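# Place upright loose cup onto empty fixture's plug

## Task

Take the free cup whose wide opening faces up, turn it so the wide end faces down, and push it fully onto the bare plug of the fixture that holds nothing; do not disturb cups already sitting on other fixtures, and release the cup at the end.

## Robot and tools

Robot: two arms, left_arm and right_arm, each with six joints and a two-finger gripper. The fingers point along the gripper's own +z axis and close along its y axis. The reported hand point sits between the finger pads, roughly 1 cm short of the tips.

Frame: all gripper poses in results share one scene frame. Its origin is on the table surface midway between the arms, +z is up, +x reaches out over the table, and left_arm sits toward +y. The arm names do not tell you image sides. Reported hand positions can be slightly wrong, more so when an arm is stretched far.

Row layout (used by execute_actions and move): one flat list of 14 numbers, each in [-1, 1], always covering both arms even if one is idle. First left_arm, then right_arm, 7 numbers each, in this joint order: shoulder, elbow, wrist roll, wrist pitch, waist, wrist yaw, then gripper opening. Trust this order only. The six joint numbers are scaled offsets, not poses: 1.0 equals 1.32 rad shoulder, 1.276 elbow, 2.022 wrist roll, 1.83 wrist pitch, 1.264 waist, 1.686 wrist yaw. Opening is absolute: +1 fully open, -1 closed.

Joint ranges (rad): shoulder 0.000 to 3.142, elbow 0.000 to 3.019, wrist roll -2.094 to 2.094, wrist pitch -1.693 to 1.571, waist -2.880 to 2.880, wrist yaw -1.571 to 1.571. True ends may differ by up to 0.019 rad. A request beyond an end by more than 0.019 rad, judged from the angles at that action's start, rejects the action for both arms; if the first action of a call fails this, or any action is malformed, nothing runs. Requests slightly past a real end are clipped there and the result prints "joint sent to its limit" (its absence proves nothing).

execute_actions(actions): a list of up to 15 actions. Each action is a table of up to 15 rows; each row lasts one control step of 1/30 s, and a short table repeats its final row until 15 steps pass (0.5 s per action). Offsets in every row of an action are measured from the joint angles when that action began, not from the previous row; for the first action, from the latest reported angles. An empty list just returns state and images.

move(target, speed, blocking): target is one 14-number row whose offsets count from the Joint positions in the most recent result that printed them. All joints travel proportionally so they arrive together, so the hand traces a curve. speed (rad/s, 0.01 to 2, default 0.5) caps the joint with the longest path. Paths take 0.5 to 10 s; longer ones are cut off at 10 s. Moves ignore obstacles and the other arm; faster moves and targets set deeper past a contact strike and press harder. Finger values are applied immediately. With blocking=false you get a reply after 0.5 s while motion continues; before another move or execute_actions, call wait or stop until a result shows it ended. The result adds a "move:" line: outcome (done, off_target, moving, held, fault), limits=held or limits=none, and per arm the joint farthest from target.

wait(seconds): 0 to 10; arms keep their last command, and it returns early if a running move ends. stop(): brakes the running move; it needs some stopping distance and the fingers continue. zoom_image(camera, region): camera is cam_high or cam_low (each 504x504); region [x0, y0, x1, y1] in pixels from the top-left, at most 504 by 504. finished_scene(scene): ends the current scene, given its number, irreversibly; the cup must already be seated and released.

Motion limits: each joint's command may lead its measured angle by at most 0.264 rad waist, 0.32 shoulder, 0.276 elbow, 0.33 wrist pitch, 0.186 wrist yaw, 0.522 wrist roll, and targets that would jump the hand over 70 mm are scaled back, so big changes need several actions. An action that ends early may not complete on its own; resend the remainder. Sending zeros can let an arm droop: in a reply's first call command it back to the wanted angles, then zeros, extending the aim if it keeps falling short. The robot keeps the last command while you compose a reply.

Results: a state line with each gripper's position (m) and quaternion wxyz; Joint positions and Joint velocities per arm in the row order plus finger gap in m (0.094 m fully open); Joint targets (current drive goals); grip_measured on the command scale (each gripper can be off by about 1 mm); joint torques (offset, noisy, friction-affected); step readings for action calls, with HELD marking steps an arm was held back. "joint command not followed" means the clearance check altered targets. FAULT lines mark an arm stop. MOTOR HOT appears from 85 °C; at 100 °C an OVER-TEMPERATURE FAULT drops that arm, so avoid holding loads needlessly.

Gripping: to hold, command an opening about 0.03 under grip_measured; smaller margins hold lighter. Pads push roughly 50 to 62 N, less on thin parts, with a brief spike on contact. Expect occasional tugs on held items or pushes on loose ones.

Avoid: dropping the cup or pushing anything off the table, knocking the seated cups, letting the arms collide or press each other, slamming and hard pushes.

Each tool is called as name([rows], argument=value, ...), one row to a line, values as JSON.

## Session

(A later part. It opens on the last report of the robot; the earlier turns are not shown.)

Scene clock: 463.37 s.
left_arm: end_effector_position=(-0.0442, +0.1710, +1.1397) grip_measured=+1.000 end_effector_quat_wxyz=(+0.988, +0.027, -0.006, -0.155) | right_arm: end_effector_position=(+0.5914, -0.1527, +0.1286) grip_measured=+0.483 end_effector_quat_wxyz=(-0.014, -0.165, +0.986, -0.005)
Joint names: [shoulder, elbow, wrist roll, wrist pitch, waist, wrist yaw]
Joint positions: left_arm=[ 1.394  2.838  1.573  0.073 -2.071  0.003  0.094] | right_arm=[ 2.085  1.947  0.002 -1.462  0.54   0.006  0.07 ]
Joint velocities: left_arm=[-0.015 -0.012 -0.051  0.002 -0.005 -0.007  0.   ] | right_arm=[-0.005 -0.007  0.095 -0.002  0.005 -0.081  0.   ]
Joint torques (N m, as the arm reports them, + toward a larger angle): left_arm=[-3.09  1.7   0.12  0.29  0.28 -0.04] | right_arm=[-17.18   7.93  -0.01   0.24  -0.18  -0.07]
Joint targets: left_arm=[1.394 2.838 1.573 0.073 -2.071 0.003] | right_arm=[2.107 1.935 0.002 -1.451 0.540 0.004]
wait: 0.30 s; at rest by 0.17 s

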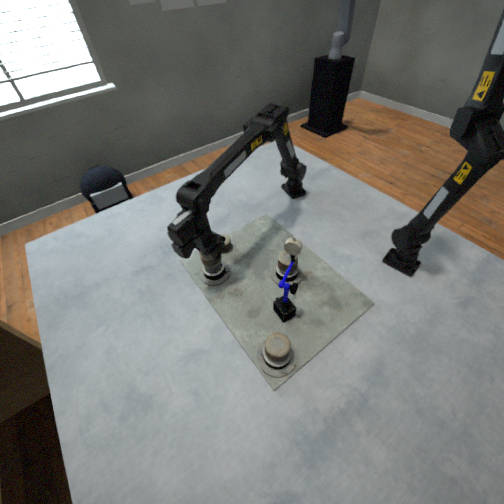

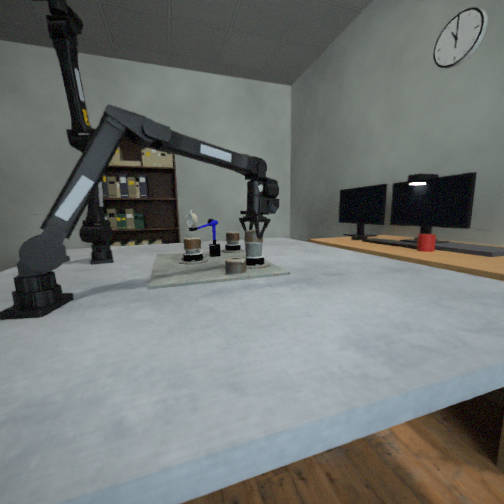

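execute_actions([
  [[0,0,0,0,0,0,1,0.013,-0.005,0,0.004,0,-0.001,0.455],[0,0,0,0,0,0,1,0.009,0,0,0.002,0,-0.001,0.46],[0,0,0,0,0,0,1,0.005,0.005,0,0,0,-0.001,0.465],[0,0,0,0,0,0,1,0.003,0.008,0,-0.002,0,-0.001,0.47],[0,0,0,0,0,0,1,0.002,0.009,0,-0.005,0,-0.001,0.472],[0,0,0,0,0,0,1,0.002,0.009,0,-0.008,0,-0.001,0.472],[0,0,0,0,0,0,1,0.002,0.009,0,-0.011,0,-0.001,0.472],[0,0,0,0,0,0,1,0.002,0.009,0,-0.013,0,-0.001,0.472],[0,0,0,0,0,0,1,0.002,0.009,0,-0.015,0,-0.001,0.472],[0,0,0,0,0,0,1,0.002,0.009,0,-0.016,0,-0.001,0.472]],
])

zoom_image(camera="cam_low", region=[238, 218, 274, 260])

Scene clock: 481.30 s.
left_arm: end_effector_position=(-0.0442, +0.1710, +1.1397) grip_measured=+1.000 end_effector_quat_wxyz=(+0.988, +0.027, -0.006, -0.155) | right_arm: end_effector_position=(+0.5910, -0.1529, +0.1286) grip_measured=+0.484 end_effector_quat_wxyz=(-0.014, -0.166, +0.986, -0.005)
Joint names: [shoulder, elbow, wrist roll, wrist pitch, waist, wrist yaw]
Joint positions: left_arm=[ 1.394  2.838  1.573  0.073 -2.071  0.003  0.094] | right_arm=[ 2.085  1.947  0.001 -1.463  0.54   0.006  0.07 ]
Joint velocities: left_arm=[-0.005 -0.007  0.007 -0.002 -0.005 -0.007  0.   ] | right_arm=[-0.005  0.002 -0.007 -0.012  0.005  0.022 -0.001]
Joint torques (N m, as the arm reports them, + toward a larger angle): left_arm=[-3.07  1.71  0.13  0.28  0.29 -0.04] | right_arm=[-18.53   9.8   -0.01  -1.21  -0.22  -0.07]
Joint targets: left_arm=[1.394 2.838 1.573 0.073 -2.071 0.003] | right_arm=[2.087 1.958 0.001 -1.491 0.540 0.004]
Step readings (joint positions):
0: left_arm=[1.394 2.838 1.573 0.073 -2.071 0.003] | right_arm=[2.085 1.947 0.002 -1.462 0.540 0.006]
1: left_arm=[1.394 2.838 1.573 0.073 -2.071 0.003] | right_arm=[2.085 1.947 0.002 -1.462 0.540 0.006]
2: left_arm=[1.394 2.838 1.573 0.073 -2.071 0.003] | right_arm=[2.085 1.947 0.002 -1.462 0.540 0.006]
4: left_arm=[1.394 2.838 1.573 0.073 -2.071 0.003] | right_arm=[2.085 1.947 0.002 -1.462 0.540 0.006]
8: left_arm=[1.394 2.838 1.573 0.073 -2.071 0.003] | right_arm=[2.085 1.947 0.002 -1.463 0.540 0.006]
15: Joint positions above

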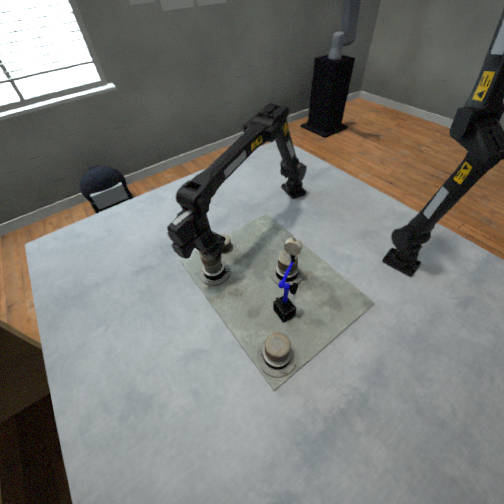

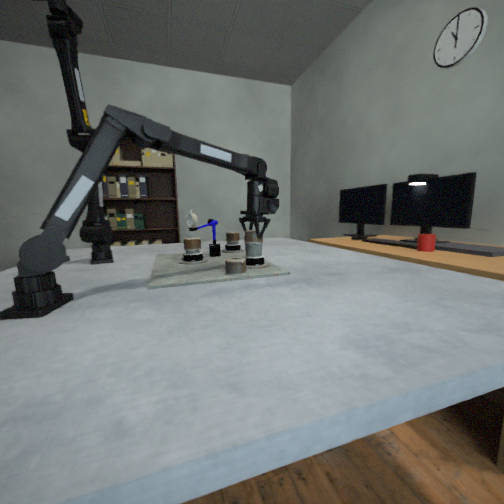

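Region (238, 218, 274, 260) of cam_low's 504x504 image, scaled by 12.000, with more detail than that image has; it fills the left 432 columns of this view, and the rest is white.

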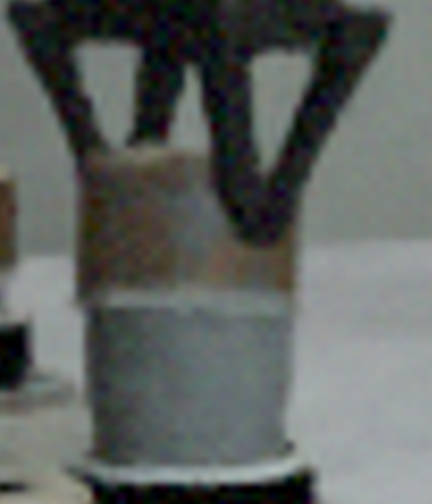

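execute_actions([
  [[0,0,0,0,0,0,1,0.002,0.008,0,-0.015,0,-0.001,0.473],[0,0,0,0,0,0,1,0.003,0.007,0,-0.015,0,-0.001,0.474],[0,0,0,0,0,0,1,0.004,0.0055,0,-0.015,0,-0.001,0.475],[0,0,0,0,0,0,1,0.0055,0.004,0,-0.015,0,-0.001,0.476],[0,0,0,0,0,0,1,0.007,0.002,0,-0.015,0,-0.001,0.476],[0,0,0,0,0,0,1,0.0085,0,0,-0.015,0,-0.001,0.476],[0,0,0,0,0,0,1,0.01,-0.002,0,-0.015,0,-0.001,0.476],[0,0,0,0,0,0,1,0.0115,-0.004,0,-0.015,0,-0.001,0.476],[0,0,0,0,0,0,1,0.013,-0.006,0,-0.015,0,-0.001,0.476],[0,0,0,0,0,0,1,0.0142,-0.0075,0,-0.015,0,-0.001,0.476],[0,0,0,0,0,0,1,0.015,-0.009,0,-0.015,0,-0.001,0.476],[0,0,0,0,0,0,1,0.015,-0.01,0,-0.015,0,-0.001,0.476]],
])

zoom_image(camera="cam_low", region=[238, 218, 274, 260])

Scene clock: 487.30 s.
left_arm: end_effector_position=(-0.0442, +0.1710, +1.1397) grip_measured=+1.000 end_effector_quat_wxyz=(+0.988, +0.027, -0.006, -0.155) | right_arm: end_effector_position=(+0.5910, -0.1529, +0.1286) grip_measured=+0.487 end_effector_quat_wxyz=(-0.014, -0.166, +0.986, -0.005)
Joint names: [shoulder, elbow, wrist roll, wrist pitch, waist, wrist yaw]
Joint positions: left_arm=[ 1.394  2.838  1.573  0.073 -2.071  0.003  0.094] | right_arm=[ 2.085  1.947  0.001 -1.463  0.54   0.006  0.07 ]
Joint velocities: left_arm=[-0.024 -0.002 -0.007 -0.007 -0.015  0.066  0.   ] | right_arm=[ 0.005 -0.002  0.007 -0.002  0.005 -0.037 -0.001]
Joint torques (N m, as the arm reports them, + toward a larger angle): left_arm=[-3.06  1.68  0.11  0.28  0.29 -0.05] | right_arm=[-17.34   7.88  -0.02  -1.18  -0.15  -0.07]
Joint targets: left_arm=[1.394 2.838 1.573 0.073 -2.071 0.003] | right_arm=[2.105 1.934 0.001 -1.491 0.540 0.004]
Step readings (joint positions):
0: left_arm=[1.394 2.838 1.573 0.073 -2.071 0.003] | right_arm=[2.085 1.947 0.001 -1.463 0.540 0.006]
1: left_arm=[1.394 2.838 1.573 0.073 -2.071 0.003] | right_arm=[2.085 1.947 0.001 -1.463 0.540 0.006]
2: left_arm=[1.394 2.838 1.573 0.073 -2.071 0.003] | right_arm=[2.085 1.947 0.001 -1.463 0.540 0.006]
4: left_arm=[1.394 2.838 1.573 0.073 -2.071 0.003] | right_arm=[2.085 1.947 0.001 -1.463 0.540 0.006]
8: left_arm=[1.394 2.838 1.573 0.073 -2.071 0.003] | right_arm=[2.085 1.947 0.001 -1.463 0.540 0.006]
15: Joint positions above

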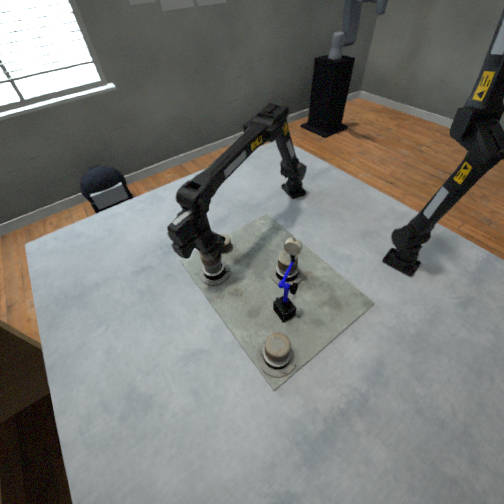

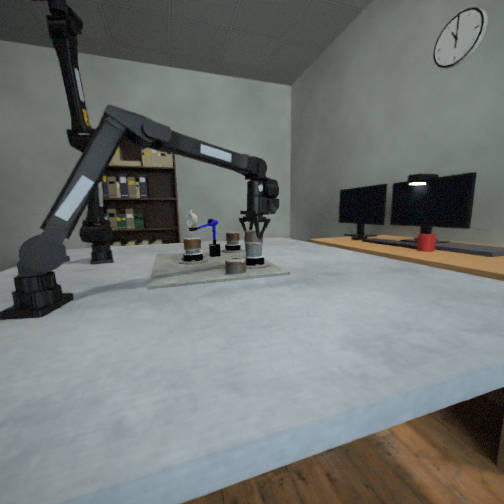

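Region (238, 218, 274, 260) of cam_low's 504x504 image, scaled by 12.000, with more detail than that image has; it fills the left 432 columns of this view, and the rest is white.

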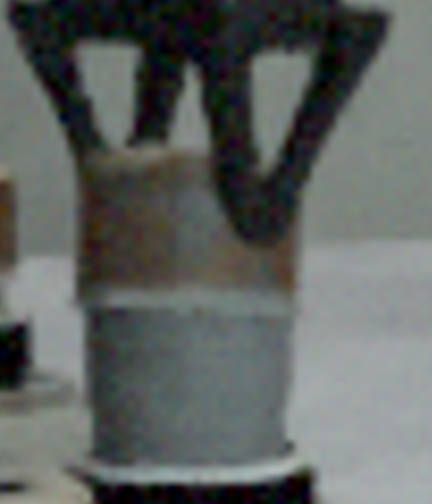

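execute_actions([
  [[0,0,0,0,0,0,1,0.015,-0.01,0,-0.015,0,-0.001,0.48],[0,0,0,0,0,0,1,0.015,-0.01,0,-0.015,0,-0.001,0.483],[0,0,0,0,0,0,1,0.015,-0.01,0,-0.015,0,-0.001,0.486],[0,0,0,0,0,0,1,0.015,-0.01,0,-0.015,0,-0.001,0.489],[0,0,0,0,0,0,1,0.015,-0.01,0,-0.015,0,-0.001,0.492],[0,0,0,0,0,0,1,0.015,-0.01,0,-0.015,0,-0.001,0.495],[0,0,0,0,0,0,1,0.015,-0.01,0,-0.015,0,-0.001,0.497],[0,0,0,0,0,0,1,0.015,-0.01,0,-0.015,0,-0.001,0.499],[0,0,0,0,0,0,1,0.015,-0.01,0,-0.015,0,-0.001,0.50]],
])

zoom_image(camera="cam_low", region=[238, 218, 274, 260])

Scene clock: 496.83 s.
left_arm: end_effector_position=(-0.0442, +0.1710, +1.1397) grip_measured=+1.000 end_effector_quat_wxyz=(+0.988, +0.027, -0.006, -0.155) | right_arm: end_effector_position=(+0.5909, -0.1529, +0.1286) grip_measured=+0.503 end_effector_quat_wxyz=(-0.015, -0.166, +0.986, -0.005)
Joint names: [shoulder, elbow, wrist roll, wrist pitch, waist, wrist yaw]
Joint positions: left_arm=[ 1.394  2.838  1.573  0.073 -2.071  0.003  0.094] | right_arm=[ 2.085  1.947  0.001 -1.464  0.54   0.006  0.071]
Joint velocities: left_arm=[ 0.005 -0.002 -0.022 -0.022  0.005 -0.037  0.   ] | right_arm=[-0.005 -0.012 -0.007  0.007  0.005  0.037  0.   ]
Joint torques (N m, as the arm reports them, + toward a larger angle): left_arm=[-3.09  1.69  0.11  0.29  0.24 -0.04] | right_arm=[-17.4    7.86  -0.01  -1.21  -0.1   -0.08]
Joint targets: left_arm=[1.394 2.838 1.573 0.073 -2.071 0.003] | right_arm=[2.105 1.934 0.001 -1.491 0.540 0.004]
Step readings (joint positions):
0: left_arm=[1.394 2.838 1.573 0.073 -2.071 0.003] | right_arm=[2.085 1.947 0.001 -1.463 0.540 0.006]
1: left_arm=[1.394 2.838 1.573 0.073 -2.071 0.003] | right_arm=[2.085 1.947 0.001 -1.463 0.540 0.006]
2: left_arm=[1.394 2.838 1.573 0.073 -2.071 0.003] | right_arm=[2.085 1.947 0.001 -1.463 0.540 0.006]
4: left_arm=[1.394 2.838 1.573 0.073 -2.071 0.003] | right_arm=[2.085 1.947 0.001 -1.464 0.540 0.006]
8: left_arm=[1.394 2.838 1.573 0.073 -2.071 0.003] | right_arm=[2.085 1.947 0.001 -1.464 0.540 0.006]
15: Joint positions above

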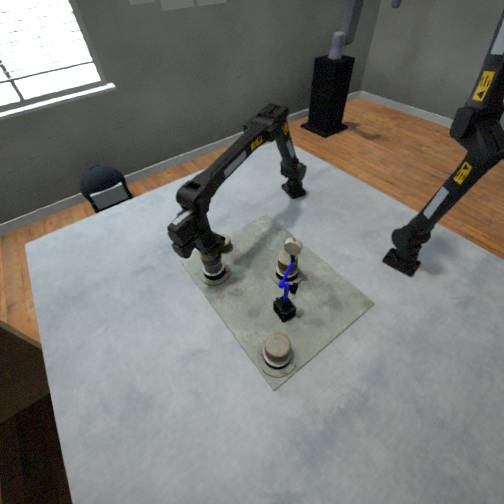

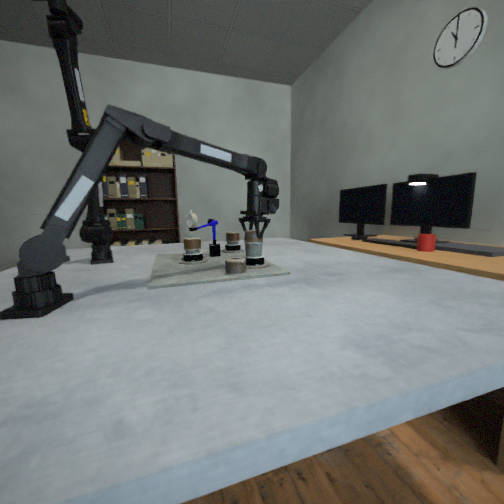

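Region (238, 218, 274, 260) of cam_low's 504x504 image, scaled by 12.000, with more detail than that image has; it fills the left 432 columns of this view, and the rest is white.

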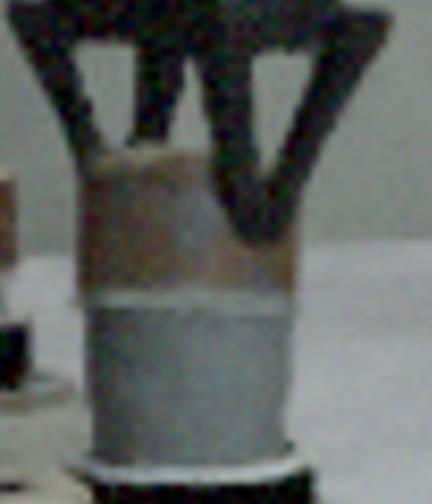

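zoom_image(camera="cam_high", region=[192, 240, 232, 282])

Region (192, 240, 232, 282) of cam_high's 504x504 image, scaled by 12.000, with more detail than that image has; it fills the left 480 columns of this view, and the rest is white.

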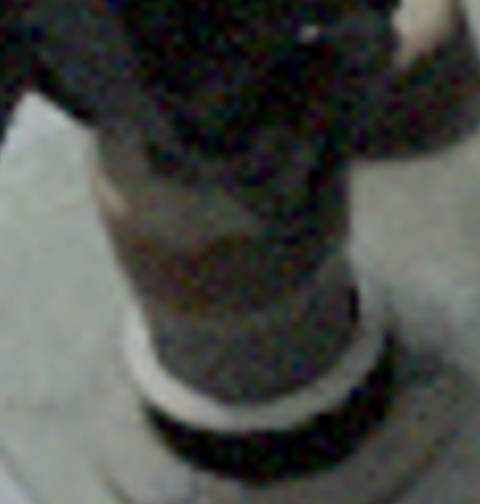

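execute_actions([
  [[0,0,0,0,0,0,1,0.009,-0.005,0,-0.011,0,-0.001,0.49],[0,0,0,0,0,0,1,0.003,0,0,-0.007,0,-0.001,0.48],[0,0,0,0,0,0,1,-0.003,0.005,0,-0.003,0,-0.001,0.47],[0,0,0,0,0,0,1,-0.009,0.01,0,0,0,-0.001,0.46],[0,0,0,0,0,0,1,-0.013,0.014,0,0.002,0,-0.001,0.45],[0,0,0,0,0,0,1,-0.016,0.016,0,0.003,0,-0.001,0.45],[0,0,0,0,0,0,1,-0.019,0.016,0,0.003,0,-0.001,0.45],[0,0,0,0,0,0,1,-0.022,0.016,0,0.003,0,-0.001,0.45],[0,0,0,0,0,0,1,-0.025,0.016,0,0.003,0,-0.001,0.45],[0,0,0,0,0,0,1,-0.027,0.016,0,0.003,0,-0.001,0.45],[0,0,0,0,0,0,1,-0.029,0.016,0,0.003,0,-0.001,0.45],[0,0,0,0,0,0,1,-0.031,0.016,0,0.003,0,-0.001,0.45],[0,0,0,0,0,0,1,-0.032,0.016,0,0.003,0,-0.001,0.45]],
])

wait(seconds=0.3)

zoom_image(camera="cam_low", region=[238, 218, 274, 260])

Scene clock: 509.87 s.
left_arm: end_effector_position=(-0.0442, +0.1710, +1.1397) grip_measured=+1.000 end_effector_quat_wxyz=(+0.988, +0.027, -0.006, -0.155) | right_arm: end_effector_position=(+0.5914, -0.1527, +0.1295) grip_measured=+0.482 end_effector_quat_wxyz=(-0.013, -0.166, +0.986, -0.005)
Joint names: [shoulder, elbow, wrist roll, wrist pitch, waist, wrist yaw]
Joint positions: left_arm=[ 1.394  2.838  1.573  0.073 -2.071  0.003  0.094] | right_arm=[ 2.083  1.947  0.001 -1.462  0.54   0.006  0.07 ]
Joint velocities: left_arm=[-0.005  0.002  0.066  0.017 -0.005 -0.051  0.   ] | right_arm=[-0.005  0.002 -0.007 -0.007 -0.005 -0.11   0.   ]
Joint torques (N m, as the arm reports them, + toward a larger angle): left_arm=[-3.14  1.69  0.12  0.27  0.27 -0.04] | right_arm=[-21.66  10.53  -0.02  -0.03  -0.13  -0.08]
Joint targets: left_arm=[1.394 2.838 1.573 0.073 -2.071 0.003] | right_arm=[2.043 1.967 0.001 -1.458 0.540 0.004]
Step readings (joint positions):
0: left_arm=[1.394 2.838 1.573 0.073 -2.071 0.003] | right_arm=[2.085 1.947 0.001 -1.464 0.540 0.006]
1: left_arm=[1.394 2.838 1.573 0.073 -2.071 0.003] | right_arm=[2.085 1.947 0.001 -1.464 0.540 0.006]
2: left_arm=[1.394 2.838 1.573 0.073 -2.071 0.003] | right_arm=[2.085 1.947 0.001 -1.464 0.540 0.006]
4: left_arm=[1.394 2.838 1.573 0.073 -2.071 0.003] | right_arm=[2.085 1.947 0.001 -1.463 0.540 0.006]
8: left_arm=[1.394 2.838 1.573 0.073 -2.071 0.003] | right_arm=[2.084 1.947 0.001 -1.462 0.540 0.006]
15: Joint positions above

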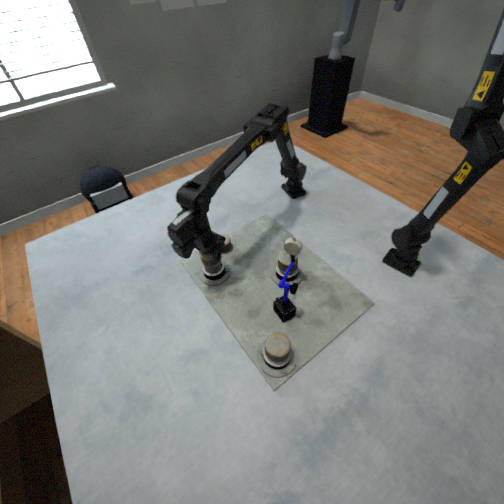

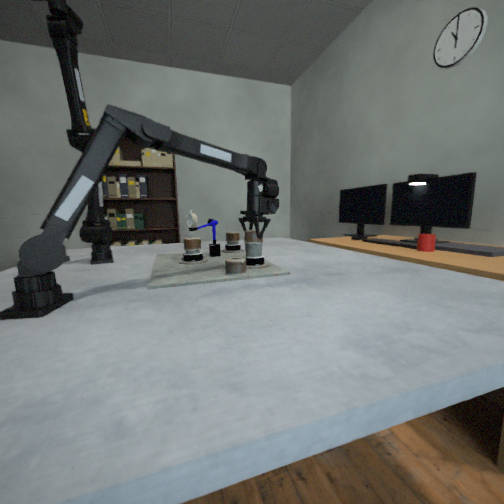

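Scene clock: 510.17 s.
left_arm: end_effector_position=(-0.0442, +0.1710, +1.1397) grip_measured=+1.000 end_effector_quat_wxyz=(+0.988, +0.027, -0.006, -0.155) | right_arm: end_effector_position=(+0.5914, -0.1527, +0.1295) grip_measured=+0.482 end_effector_quat_wxyz=(-0.013, -0.166, +0.986, -0.005)
Joint names: [shoulder, elbow, wrist roll, wrist pitch, waist, wrist yaw]
Joint positions: left_arm=[ 1.394  2.838  1.573  0.073 -2.071  0.003  0.094] | right_arm=[ 2.083  1.947  0.001 -1.462  0.54   0.006  0.07 ]
Joint velocities: left_arm=[ 0.015 -0.002 -0.022 -0.007 -0.015 -0.081  0.   ] | right_arm=[ 0.015 -0.007 -0.051 -0.007 -0.015 -0.022  0.001]
Joint torques (N m, as the arm reports them, + toward a larger angle): left_arm=[-3.02  1.7   0.12  0.3   0.3  -0.05] | right_arm=[-21.64  10.54  -0.01  -0.02  -0.14  -0.07]
Joint targets: left_arm=[1.394 2.838 1.573 0.073 -2.071 0.003] | right_arm=[2.043 1.967 0.001 -1.458 0.540 0.004]
wait: 0.30 s; at rest by 0.17 s

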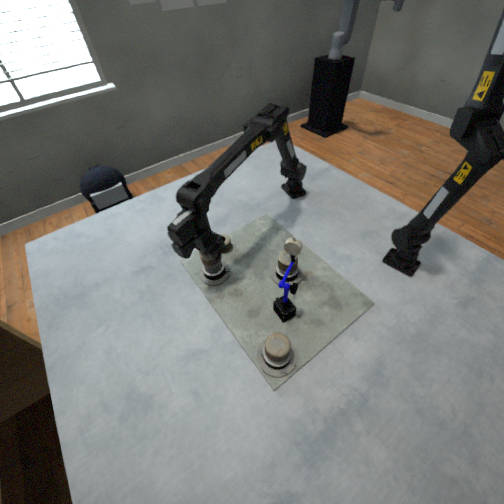

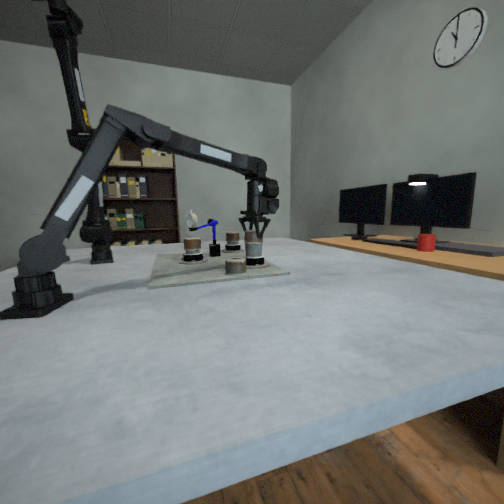

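Region (238, 218, 274, 260) of cam_low's 504x504 image, scaled by 12.000, with more detail than that image has; it fills the left 432 columns of this view, and the rest is white.

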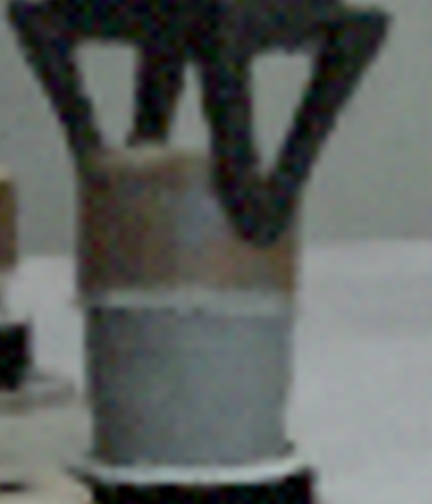

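execute_actions([
  [[0,0,0,0,0,0,1,-0.034,0.012,0,0.003,0,-0.001,0.45],[0,0,0,0,0,0,1,-0.038,0.009,0,0.004,0,-0.001,0.45],[0,0,0,0,0,0,1,-0.0383,0.0076,0,0.004,0,-0.001,0.45],[0,0,0,0,0,0,1,-0.0391,0.0063,0,0.0043,0,-0.001,0.45],[0,0,0,0,0,0,1,-0.0402,0.0045,0,0.0053,0,-0.001,0.45],[0,0,0,0,0,0,1,-0.0417,0.0021,0,0.0067,0,-0.001,0.45],[0,0,0,0,0,0,1,-0.0434,-0.0006,0,0.0085,0,-0.001,0.45],[0,0,0,0,0,0,1,-0.0453,-0.0035,0,0.0106,0,-0.001,0.45],[0,0,0,0,0,0,1,-0.0472,-0.0065,0,0.0129,0,-0.001,0.45],[0,0,0,0,0,0,1,-0.0491,-0.0094,0,0.0151,0,-0.001,0.45],[0,0,0,0,0,0,1,-0.0508,-0.0121,0,0.0174,0,-0.001,0.45],[0,0,0,0,0,0,1,-0.0523,-0.0145,0,0.0195,0,-0.001,0.45],[0,0,0,0,0,0,1,-0.0534,-0.0163,0,0.0213,0,-0.001,0.45],[0,0,0,0,0,0,1,-0.0542,-0.0176,0,0.0227,0,-0.001,0.45],[0,0,0,0,0,0,1,-0.0545,-0.018,0,0.0237,0,-0.001,0.45]],
])

wait(seconds=0.3)

zoom_image(camera="cam_low", region=[238, 218, 274, 260])

Scene clock: 518.80 s.
left_arm: end_effector_position=(-0.0442, +0.1710, +1.1397) grip_measured=+1.000 end_effector_quat_wxyz=(+0.988, +0.027, -0.006, -0.155) | right_arm: end_effector_position=(+0.5907, -0.1530, +0.1322) grip_measured=+0.482 end_effector_quat_wxyz=(-0.000, -0.165, +0.986, -0.003)
Joint names: [shoulder, elbow, wrist roll, wrist pitch, waist, wrist yaw]
Joint positions: left_arm=[ 1.394  2.838  1.573  0.073 -2.071  0.003  0.094] | right_arm=[ 2.061  1.918  0.002 -1.429  0.54   0.006  0.07 ]
Joint velocities: left_arm=[-0.015 -0.022  0.051  0.007 -0.005 -0.037  0.   ] | right_arm=[-0.063 -0.017 -0.051  0.066 -0.015  0.022  0.   ]
Joint torques (N m, as the arm reports them, + toward a larger angle): left_arm=[-3.03  1.69  0.12  0.29  0.24 -0.04] | right_arm=[-21.96   9.59  -0.02   0.16  -0.53  -0.05]
Joint targets: left_arm=[1.394 2.838 1.573 0.073 -2.071 0.003] | right_arm=[2.011 1.924 0.001 -1.418 0.540 0.004]
Step readings (joint positions):
0: left_arm=[1.394 2.838 1.573 0.073 -2.071 0.003] | right_arm=[2.083 1.947 0.001 -1.462 0.540 0.006]
1: left_arm=[1.394 2.838 1.573 0.073 -2.071 0.003] | right_arm=[2.083 1.947 0.001 -1.461 0.540 0.006]
2: left_arm=[1.394 2.838 1.573 0.073 -2.071 0.003] | right_arm=[2.083 1.947 0.001 -1.461 0.540 0.006]
4: left_arm=[1.394 2.838 1.573 0.073 -2.071 0.003] | right_arm=[2.083 1.947 0.001 -1.461 0.540 0.006]
8: left_arm=[1.394 2.838 1.573 0.073 -2.071 0.003] | right_arm=[2.078 1.940 0.001 -1.453 0.540 0.006]
15: Joint positions above

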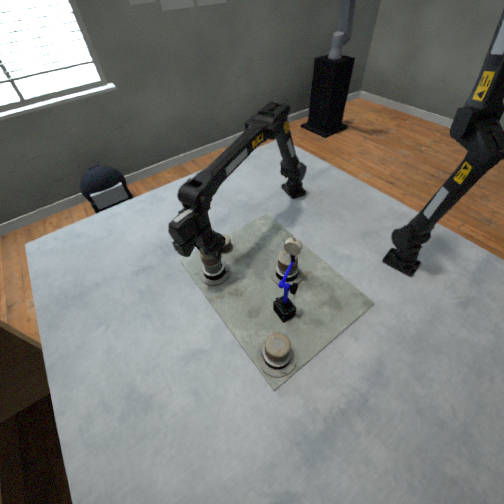

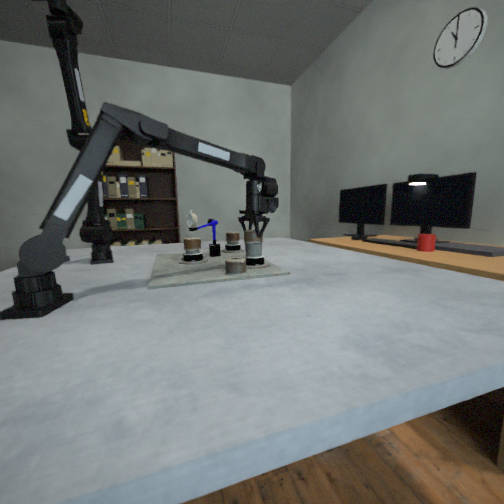

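Scene clock: 519.10 s.
left_arm: end_effector_position=(-0.0442, +0.1710, +1.1397) grip_measured=+1.000 end_effector_quat_wxyz=(+0.988, +0.027, -0.006, -0.155) | right_arm: end_effector_position=(+0.5906, -0.1530, +0.1379) grip_measured=+0.482 end_effector_quat_wxyz=(+0.005, -0.165, +0.986, -0.002)
Joint names: [shoulder, elbow, wrist roll, wrist pitch, waist, wrist yaw]
Joint positions: left_arm=[ 1.394  2.838  1.573  0.073 -2.071  0.003  0.094] | right_arm=[ 2.051  1.916  0.002 -1.428  0.54   0.006  0.07 ]
Joint velocities: left_arm=[ 0.005  0.012 -0.066  0.007  0.005 -0.037  0.   ] | right_arm=[-0.015  0.002 -0.051 -0.012 -0.005 -0.066 -0.001]
Joint torques (N m, as the arm reports them, + toward a larger angle): left_arm=[-3.08  1.69  0.12  0.31  0.26 -0.05] | right_arm=[-21.17   9.46  -0.02   0.29  -0.2   -0.08]
Joint targets: left_arm=[1.394 2.838 1.573 0.073 -2.071 0.003] | right_arm=[2.011 1.924 0.001 -1.418 0.540 0.004]
wait: 0.30 s; no rest

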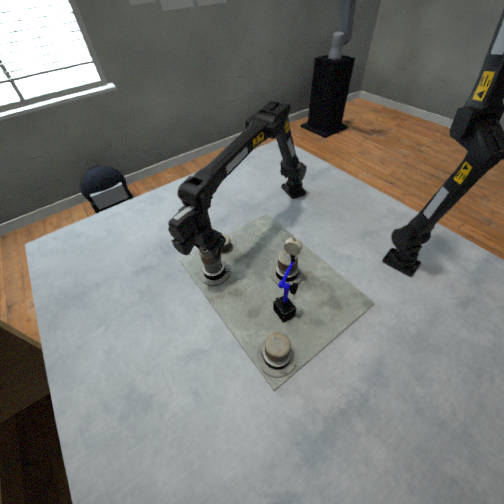

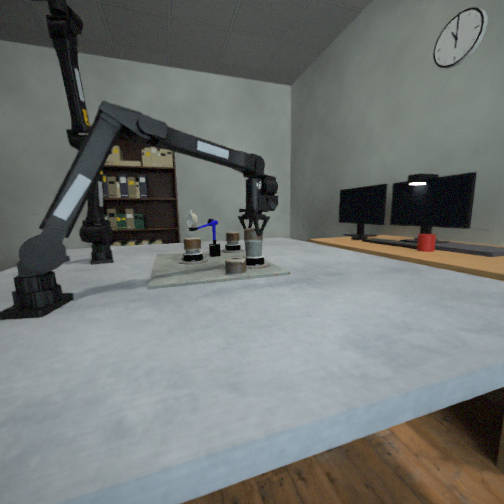

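Region (238, 218, 274, 260) of cam_low's 504x504 image, scaled by 12.000, with more detail than that image has; it fills the left 432 columns of this view, and the rest is white.

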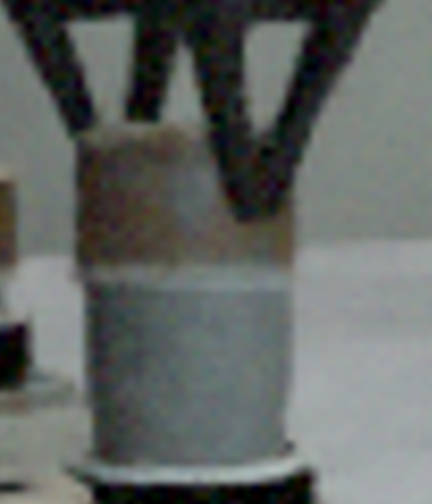

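execute_actions(actions=[])

zoom_image(camera="cam_low", region=[240, 224, 268, 252])

Scene clock: 524.53 s.
left_arm: end_effector_position=(-0.0442, +0.1710, +1.1397) grip_measured=+1.000 end_effector_quat_wxyz=(+0.988, +0.027, -0.006, -0.155) | right_arm: end_effector_position=(+0.5906, -0.1530, +0.1379) grip_measured=+0.482 end_effector_quat_wxyz=(+0.005, -0.165, +0.986, -0.002)
Joint names: [shoulder, elbow, wrist roll, wrist pitch, waist, wrist yaw]
Joint positions: left_arm=[ 1.394  2.838  1.573  0.073 -2.071  0.003  0.094] | right_arm=[ 2.051  1.916  0.002 -1.428  0.54   0.006  0.07 ]
Joint velocities: left_arm=[-0.015  0.022  0.022 -0.022 -0.015 -0.022  0.   ] | right_arm=[-0.005  0.007  0.022 -0.002 -0.005 -0.037  0.001]
Joint torques (N m, as the arm reports them, + toward a larger angle): left_arm=[-3.09  1.71  0.12  0.29  0.25 -0.04] | right_arm=[-21.33   9.54  -0.02   0.26  -0.15  -0.07]
Joint targets: left_arm=[1.394 2.838 1.573 0.073 -2.071 0.003] | right_arm=[2.011 1.924 0.001 -1.418 0.540 0.004]

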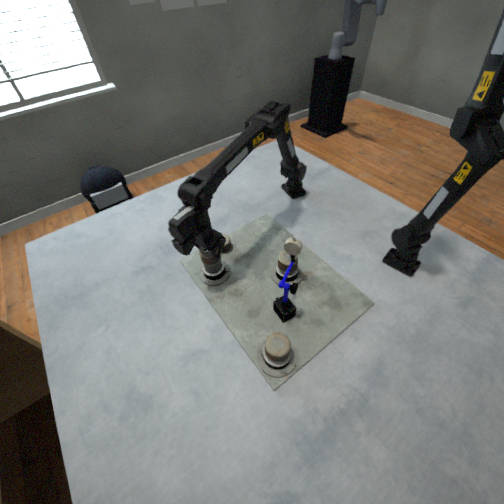

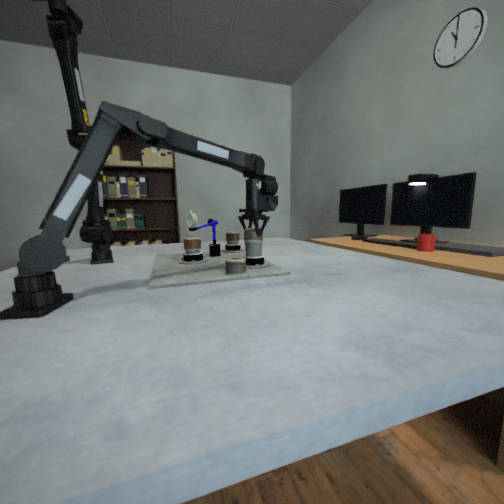

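Region (240, 224, 268, 252) of cam_low's 504x504 image, scaled by 18.000, with more detail than that image has.

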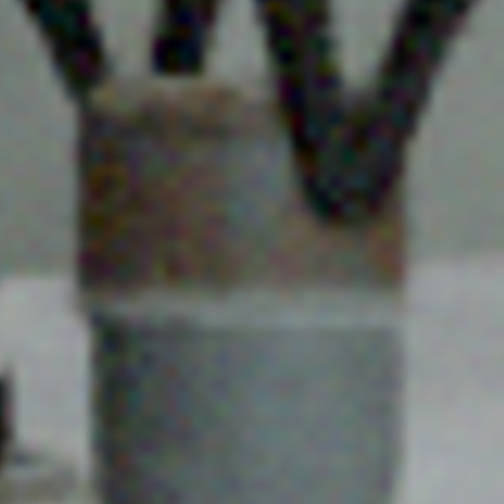

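execute_actions([
  [[0,0,0,0,0,0,1,-0.02,0.0063,0,0.0063,0,-0.001,0.45],[0,0,0,0,0,0,1,-0.01,0.0063,0,0.007,0,-0.001,0.45],[0,0,0,0,0,0,1,0,0.0063,0,0.0077,0,-0.001,0.45],[0,0,0,0,0,0,1,0.0031,0.0058,0,0.0077,0,-0.001,0.45],[0,0,0,0,0,0,1,0.0035,0.0047,0,0.0081,0,-0.001,0.45],[0,0,0,0,0,0,1,0.004,0.0025,0,0.0091,0,-0.001,0.45],[0,0,0,0,0,0,1,0.0047,0.0002,0,0.011,0,-0.001,0.45],[0,0,0,0,0,0,1,0.0055,-0.0026,0,0.013,0,-0.001,0.45],[0,0,0,0,0,0,1,0.0063,-0.0055,0,0.0155,0,-0.001,0.45],[0,0,0,0,0,0,1,0.007,-0.0083,0,0.0179,0,-0.001,0.45],[0,0,0,0,0,0,1,0.0078,-0.0111,0,0.0203,0,-0.001,0.45],[0,0,0,0,0,0,1,0.0085,-0.0134,0,0.0228,0,-0.001,0.45],[0,0,0,0,0,0,1,0.009,-0.0156,0,0.0248,0,-0.001,0.45],[0,0,0,0,0,0,1,0.0094,-0.0167,0,0.0267,0,-0.001,0.45],[0,0,0,0,0,0,1,0.0095,-0.0172,0,0.0278,0,-0.001,0.45]],
])

wait(seconds=0.4)

zoom_image(camera="cam_low", region=[238, 218, 274, 260])

Scene clock: 540.13 s.
left_arm: end_effector_position=(-0.0442, +0.1710, +1.1397) grip_measured=+1.000 end_effector_quat_wxyz=(+0.988, +0.027, -0.006, -0.155) | right_arm: end_effector_position=(+0.5905, -0.1531, +0.1276) grip_measured=+0.482 end_effector_quat_wxyz=(+0.006, -0.165, +0.986, -0.002)
Joint names: [shoulder, elbow, wrist roll, wrist pitch, waist, wrist yaw]
Joint positions: left_arm=[ 1.394  2.838  1.573  0.073 -2.071  0.003  0.094] | right_arm=[ 2.053  1.893  0.002 -1.399  0.54   0.006  0.07 ]
Joint velocities: left_arm=[-0.015 -0.002 -0.066 -0.002 -0.005 -0.007  0.   ] | right_arm=[-0.015  0.022 -0.051 -0.007 -0.005  0.051  0.   ]
Joint torques (N m, as the arm reports them, + toward a larger angle): left_arm=[-3.07  1.72  0.12  0.31  0.24 -0.05] | right_arm=[-18.04   9.15  -0.01   0.63  -0.15  -0.08]
Joint targets: left_arm=[1.394 2.838 1.573 0.073 -2.071 0.003] | right_arm=[2.063 1.895 0.002 -1.377 0.540 0.004]
Step readings (joint positions):
0: left_arm=[1.394 2.838 1.573 0.073 -2.071 0.003] | right_arm=[2.051 1.916 0.002 -1.428 0.540 0.006]
1: left_arm=[1.394 2.838 1.573 0.073 -2.071 0.003] | right_arm=[2.051 1.916 0.002 -1.428 0.540 0.006]
2: left_arm=[1.394 2.838 1.573 0.073 -2.071 0.003] | right_arm=[2.051 1.916 0.002 -1.427 0.540 0.006]
4: left_arm=[1.394 2.838 1.573 0.073 -2.071 0.003] | right_arm=[2.051 1.916 0.002 -1.425 0.540 0.006]
8: left_arm=[1.394 2.838 1.573 0.073 -2.071 0.003] | right_arm=[2.051 1.913 0.002 -1.419 0.540 0.006]
15: Joint positions above

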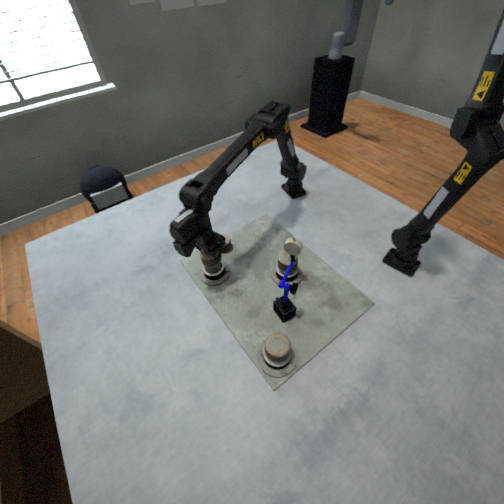

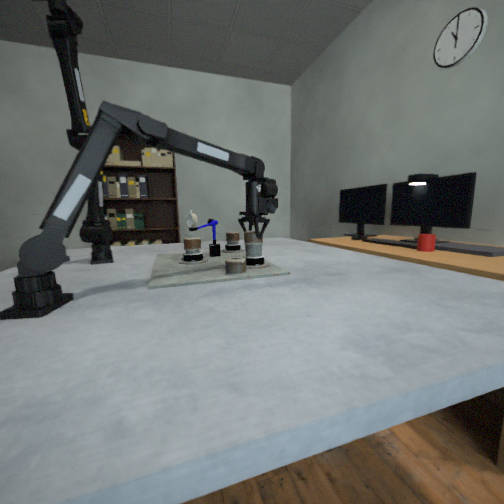

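Scene clock: 540.53 s.
left_arm: end_effector_position=(-0.0442, +0.1710, +1.1397) grip_measured=+1.000 end_effector_quat_wxyz=(+0.988, +0.027, -0.006, -0.155) | right_arm: end_effector_position=(+0.5905, -0.1531, +0.1276) grip_measured=+0.482 end_effector_quat_wxyz=(+0.006, -0.165, +0.986, -0.002)
Joint names: [shoulder, elbow, wrist roll, wrist pitch, waist, wrist yaw]
Joint positions: left_arm=[ 1.394  2.838  1.573  0.073 -2.071  0.003  0.094] | right_arm=[ 2.053  1.893  0.002 -1.399  0.54   0.006  0.07 ]
Joint velocities: left_arm=[-0.015 -0.007 -0.037  0.022 -0.005  0.037  0.   ] | right_arm=[-0.015  0.002 -0.066 -0.007  0.005 -0.022 -0.001]
Joint torques (N m, as the arm reports them, + toward a larger angle): left_arm=[-3.07  1.73  0.12  0.28  0.37 -0.05] | right_arm=[-17.7    9.07  -0.01   0.76  -0.25  -0.08]
Joint targets: left_arm=[1.394 2.838 1.573 0.073 -2.071 0.003] | right_arm=[2.063 1.895 0.002 -1.377 0.540 0.004]
wait: 0.40 s; at rest by 0.17 s

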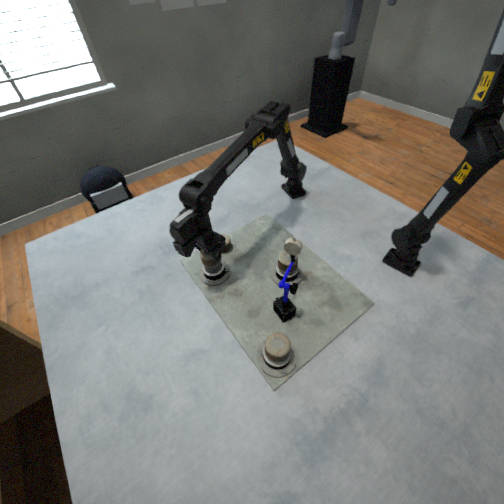

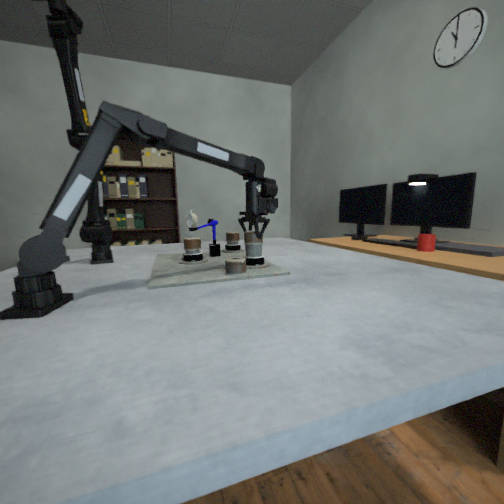

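Region (238, 218, 274, 260) of cam_low's 504x504 image, scaled by 12.000, with more detail than that image has; it fills the left 432 columns of this view, and the rest is white.

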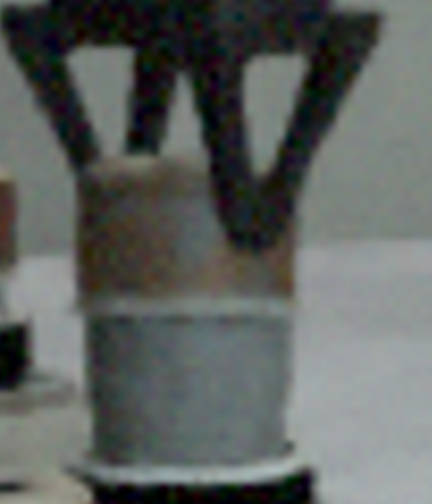

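execute_actions([
  [[0,0,0,0,0,0,1,0.006,0.004,0,0.008,-0.002,0,0.45],[0,0,0,0,0,0,1,0.004,0.006,0,0.004,-0.0035,0,0.45],[0,0,0,0,0,0,1,0.003,0.0065,0,0.002,-0.0048,0,0.45],[0,0,0,0,0,0,1,0.003,0.0065,0,0.002,-0.0055,0,0.45],[0,0,0,0,0,0,1,0.003,0.0065,0,0.002,-0.0058,0,0.45],[0,0,0,0,0,0,1,0.003,0.006,0,0.002,-0.0058,0,0.45],[0,0,0,0,0,0,1,0.0035,0.005,0,0.002,-0.0058,0,0.45],[0,0,0,0,0,0,1,0.004,0.003,0,0.0028,-0.0058,0,0.45],[0,0,0,0,0,0,1,0.0048,0.0005,0,0.0042,-0.0058,0,0.45],[0,0,0,0,0,0,1,0.0057,-0.0025,0,0.0062,-0.0058,0,0.45],[0,0,0,0,0,0,1,0.0066,-0.0055,0,0.0086,-0.0058,0,0.45],[0,0,0,0,0,0,1,0.0075,-0.008,0,0.011,-0.0058,0,0.45],[0,0,0,0,0,0,1,0.0083,-0.0102,0,0.0133,-0.0058,0,0.45],[0,0,0,0,0,0,1,0.0088,-0.0118,0,0.0153,-0.0058,0,0.45],[0,0,0,0,0,0,1,0.009,-0.0125,0,0.017,-0.0058,0,0.45]],
])

wait(seconds=0.4)

zoom_image(camera="cam_low", region=[238, 218, 274, 260])

Scene clock: 550.63 s.
left_arm: end_effector_position=(-0.0442, +0.1710, +1.1397) grip_measured=+1.000 end_effector_quat_wxyz=(+0.988, +0.027, -0.006, -0.155) | right_arm: end_effector_position=(+0.5904, -0.1534, +0.1264) grip_measured=+0.482 end_effector_quat_wxyz=(+0.006, -0.165, +0.986, -0.002)
Joint names: [shoulder, elbow, wrist roll, wrist pitch, waist, wrist yaw]
Joint positions: left_arm=[ 1.394  2.838  1.573  0.073 -2.071  0.003  0.094] | right_arm=[ 2.053  1.89   0.002 -1.396  0.54   0.006  0.07 ]
Joint velocities: left_arm=[-0.005  0.007 -0.051 -0.012  0.005  0.051  0.   ] | right_arm=[ 0.005 -0.022  0.051  0.002 -0.005 -0.022 -0.   ]
Joint torques (N m, as the arm reports them, + toward a larger angle): left_arm=[-3.06  1.67  0.12  0.28  0.32 -0.04] | right_arm=[-17.3    8.03  -0.02   0.77  -0.85  -0.02]
Joint targets: left_arm=[1.394 2.838 1.573 0.073 -2.071 0.003] | right_arm=[2.065 1.877 0.002 -1.368 0.533 0.006]
Step readings (joint positions):
0: left_arm=[1.394 2.838 1.573 0.073 -2.071 0.003] | right_arm=[2.053 1.893 0.002 -1.399 0.540 0.006]
1: left_arm=[1.394 2.838 1.573 0.073 -2.071 0.003] | right_arm=[2.053 1.893 0.002 -1.399 0.540 0.006]
2: left_arm=[1.394 2.838 1.573 0.073 -2.071 0.003] | right_arm=[2.053 1.893 0.002 -1.399 0.540 0.006]
4: left_arm=[1.394 2.838 1.573 0.073 -2.071 0.003] | right_arm=[2.053 1.893 0.002 -1.399 0.540 0.006]
8: left_arm=[1.394 2.838 1.573 0.073 -2.071 0.003] | right_arm=[2.053 1.893 0.002 -1.399 0.540 0.006]
15: Joint positions above

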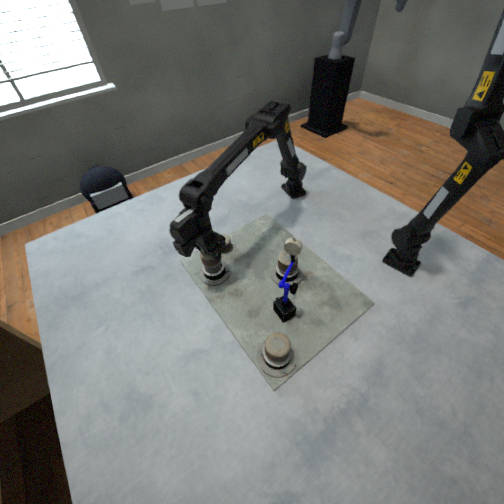

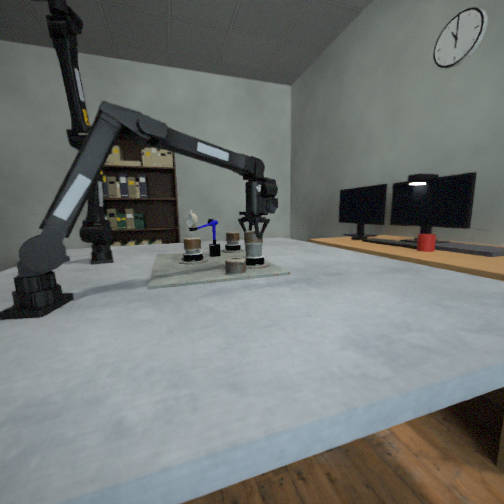

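Scene clock: 551.03 s.
left_arm: end_effector_position=(-0.0442, +0.1710, +1.1397) grip_measured=+1.000 end_effector_quat_wxyz=(+0.988, +0.027, -0.006, -0.155) | right_arm: end_effector_position=(+0.5904, -0.1534, +0.1265) grip_measured=+0.482 end_effector_quat_wxyz=(+0.006, -0.165, +0.986, -0.002)
Joint names: [shoulder, elbow, wrist roll, wrist pitch, waist, wrist yaw]
Joint positions: left_arm=[ 1.394  2.838  1.573  0.073 -2.071  0.003  0.094] | right_arm=[ 2.053  1.889  0.002 -1.396  0.54   0.006  0.07 ]
Joint velocities: left_arm=[-0.015  0.007 -0.037 -0.007  0.005  0.022  0.   ] | right_arm=[ 0.015  0.007 -0.051 -0.022 -0.015 -0.139 -0.001]
Joint torques (N m, as the arm reports them, + toward a larger angle): left_arm=[-3.1   1.68  0.12  0.31  0.25 -0.04] | right_arm=[-17.61   7.96  -0.01   0.98  -0.79  -0.02]
Joint targets: left_arm=[1.394 2.838 1.573 0.073 -2.071 0.003] | right_arm=[2.065 1.877 0.002 -1.368 0.533 0.006]
wait: 0.40 s; at rest by 0.17 s

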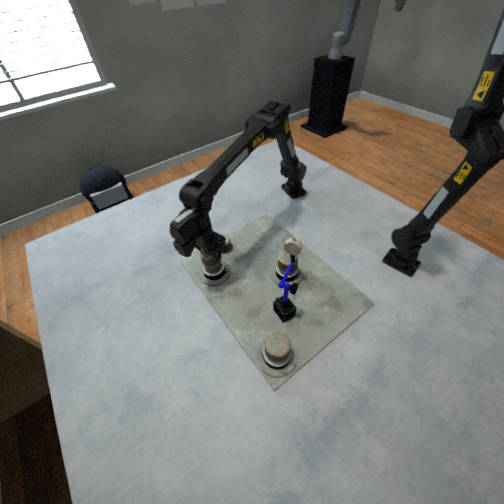

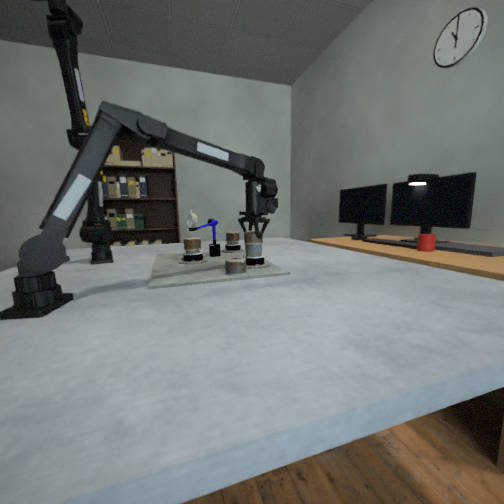

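Region (238, 218, 274, 260) of cam_low's 504x504 image, scaled by 12.000, with more detail than that image has; it fills the left 432 columns of this view, and the rest is white.

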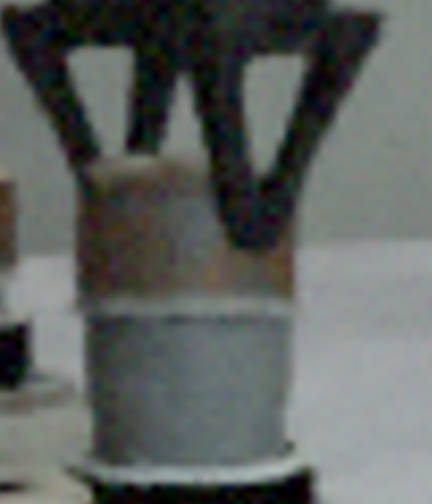

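zoom_image(camera="cam_low", region=[241, 227, 266, 263])

zoom_image(camera="cam_high", region=[190, 235, 235, 283])

Region (241, 227, 266, 263) of cam_low's 504x504 image, scaled by 14.000, with more detail than that image has; it fills the left 350 columns of this view, and the rest is white.

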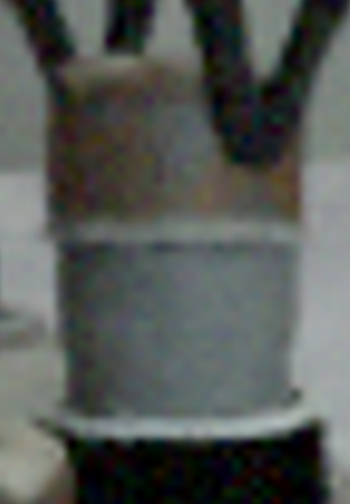

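Region (190, 235, 235, 283) of cam_high's 504x504 image, scaled by 10.500, with more detail than that image has; it fills the left 472 columns of this view, and the rest is white.

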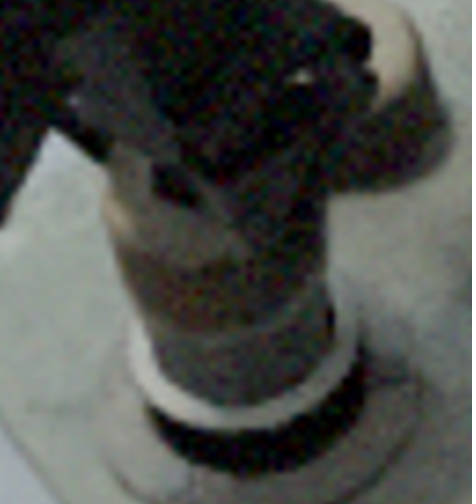

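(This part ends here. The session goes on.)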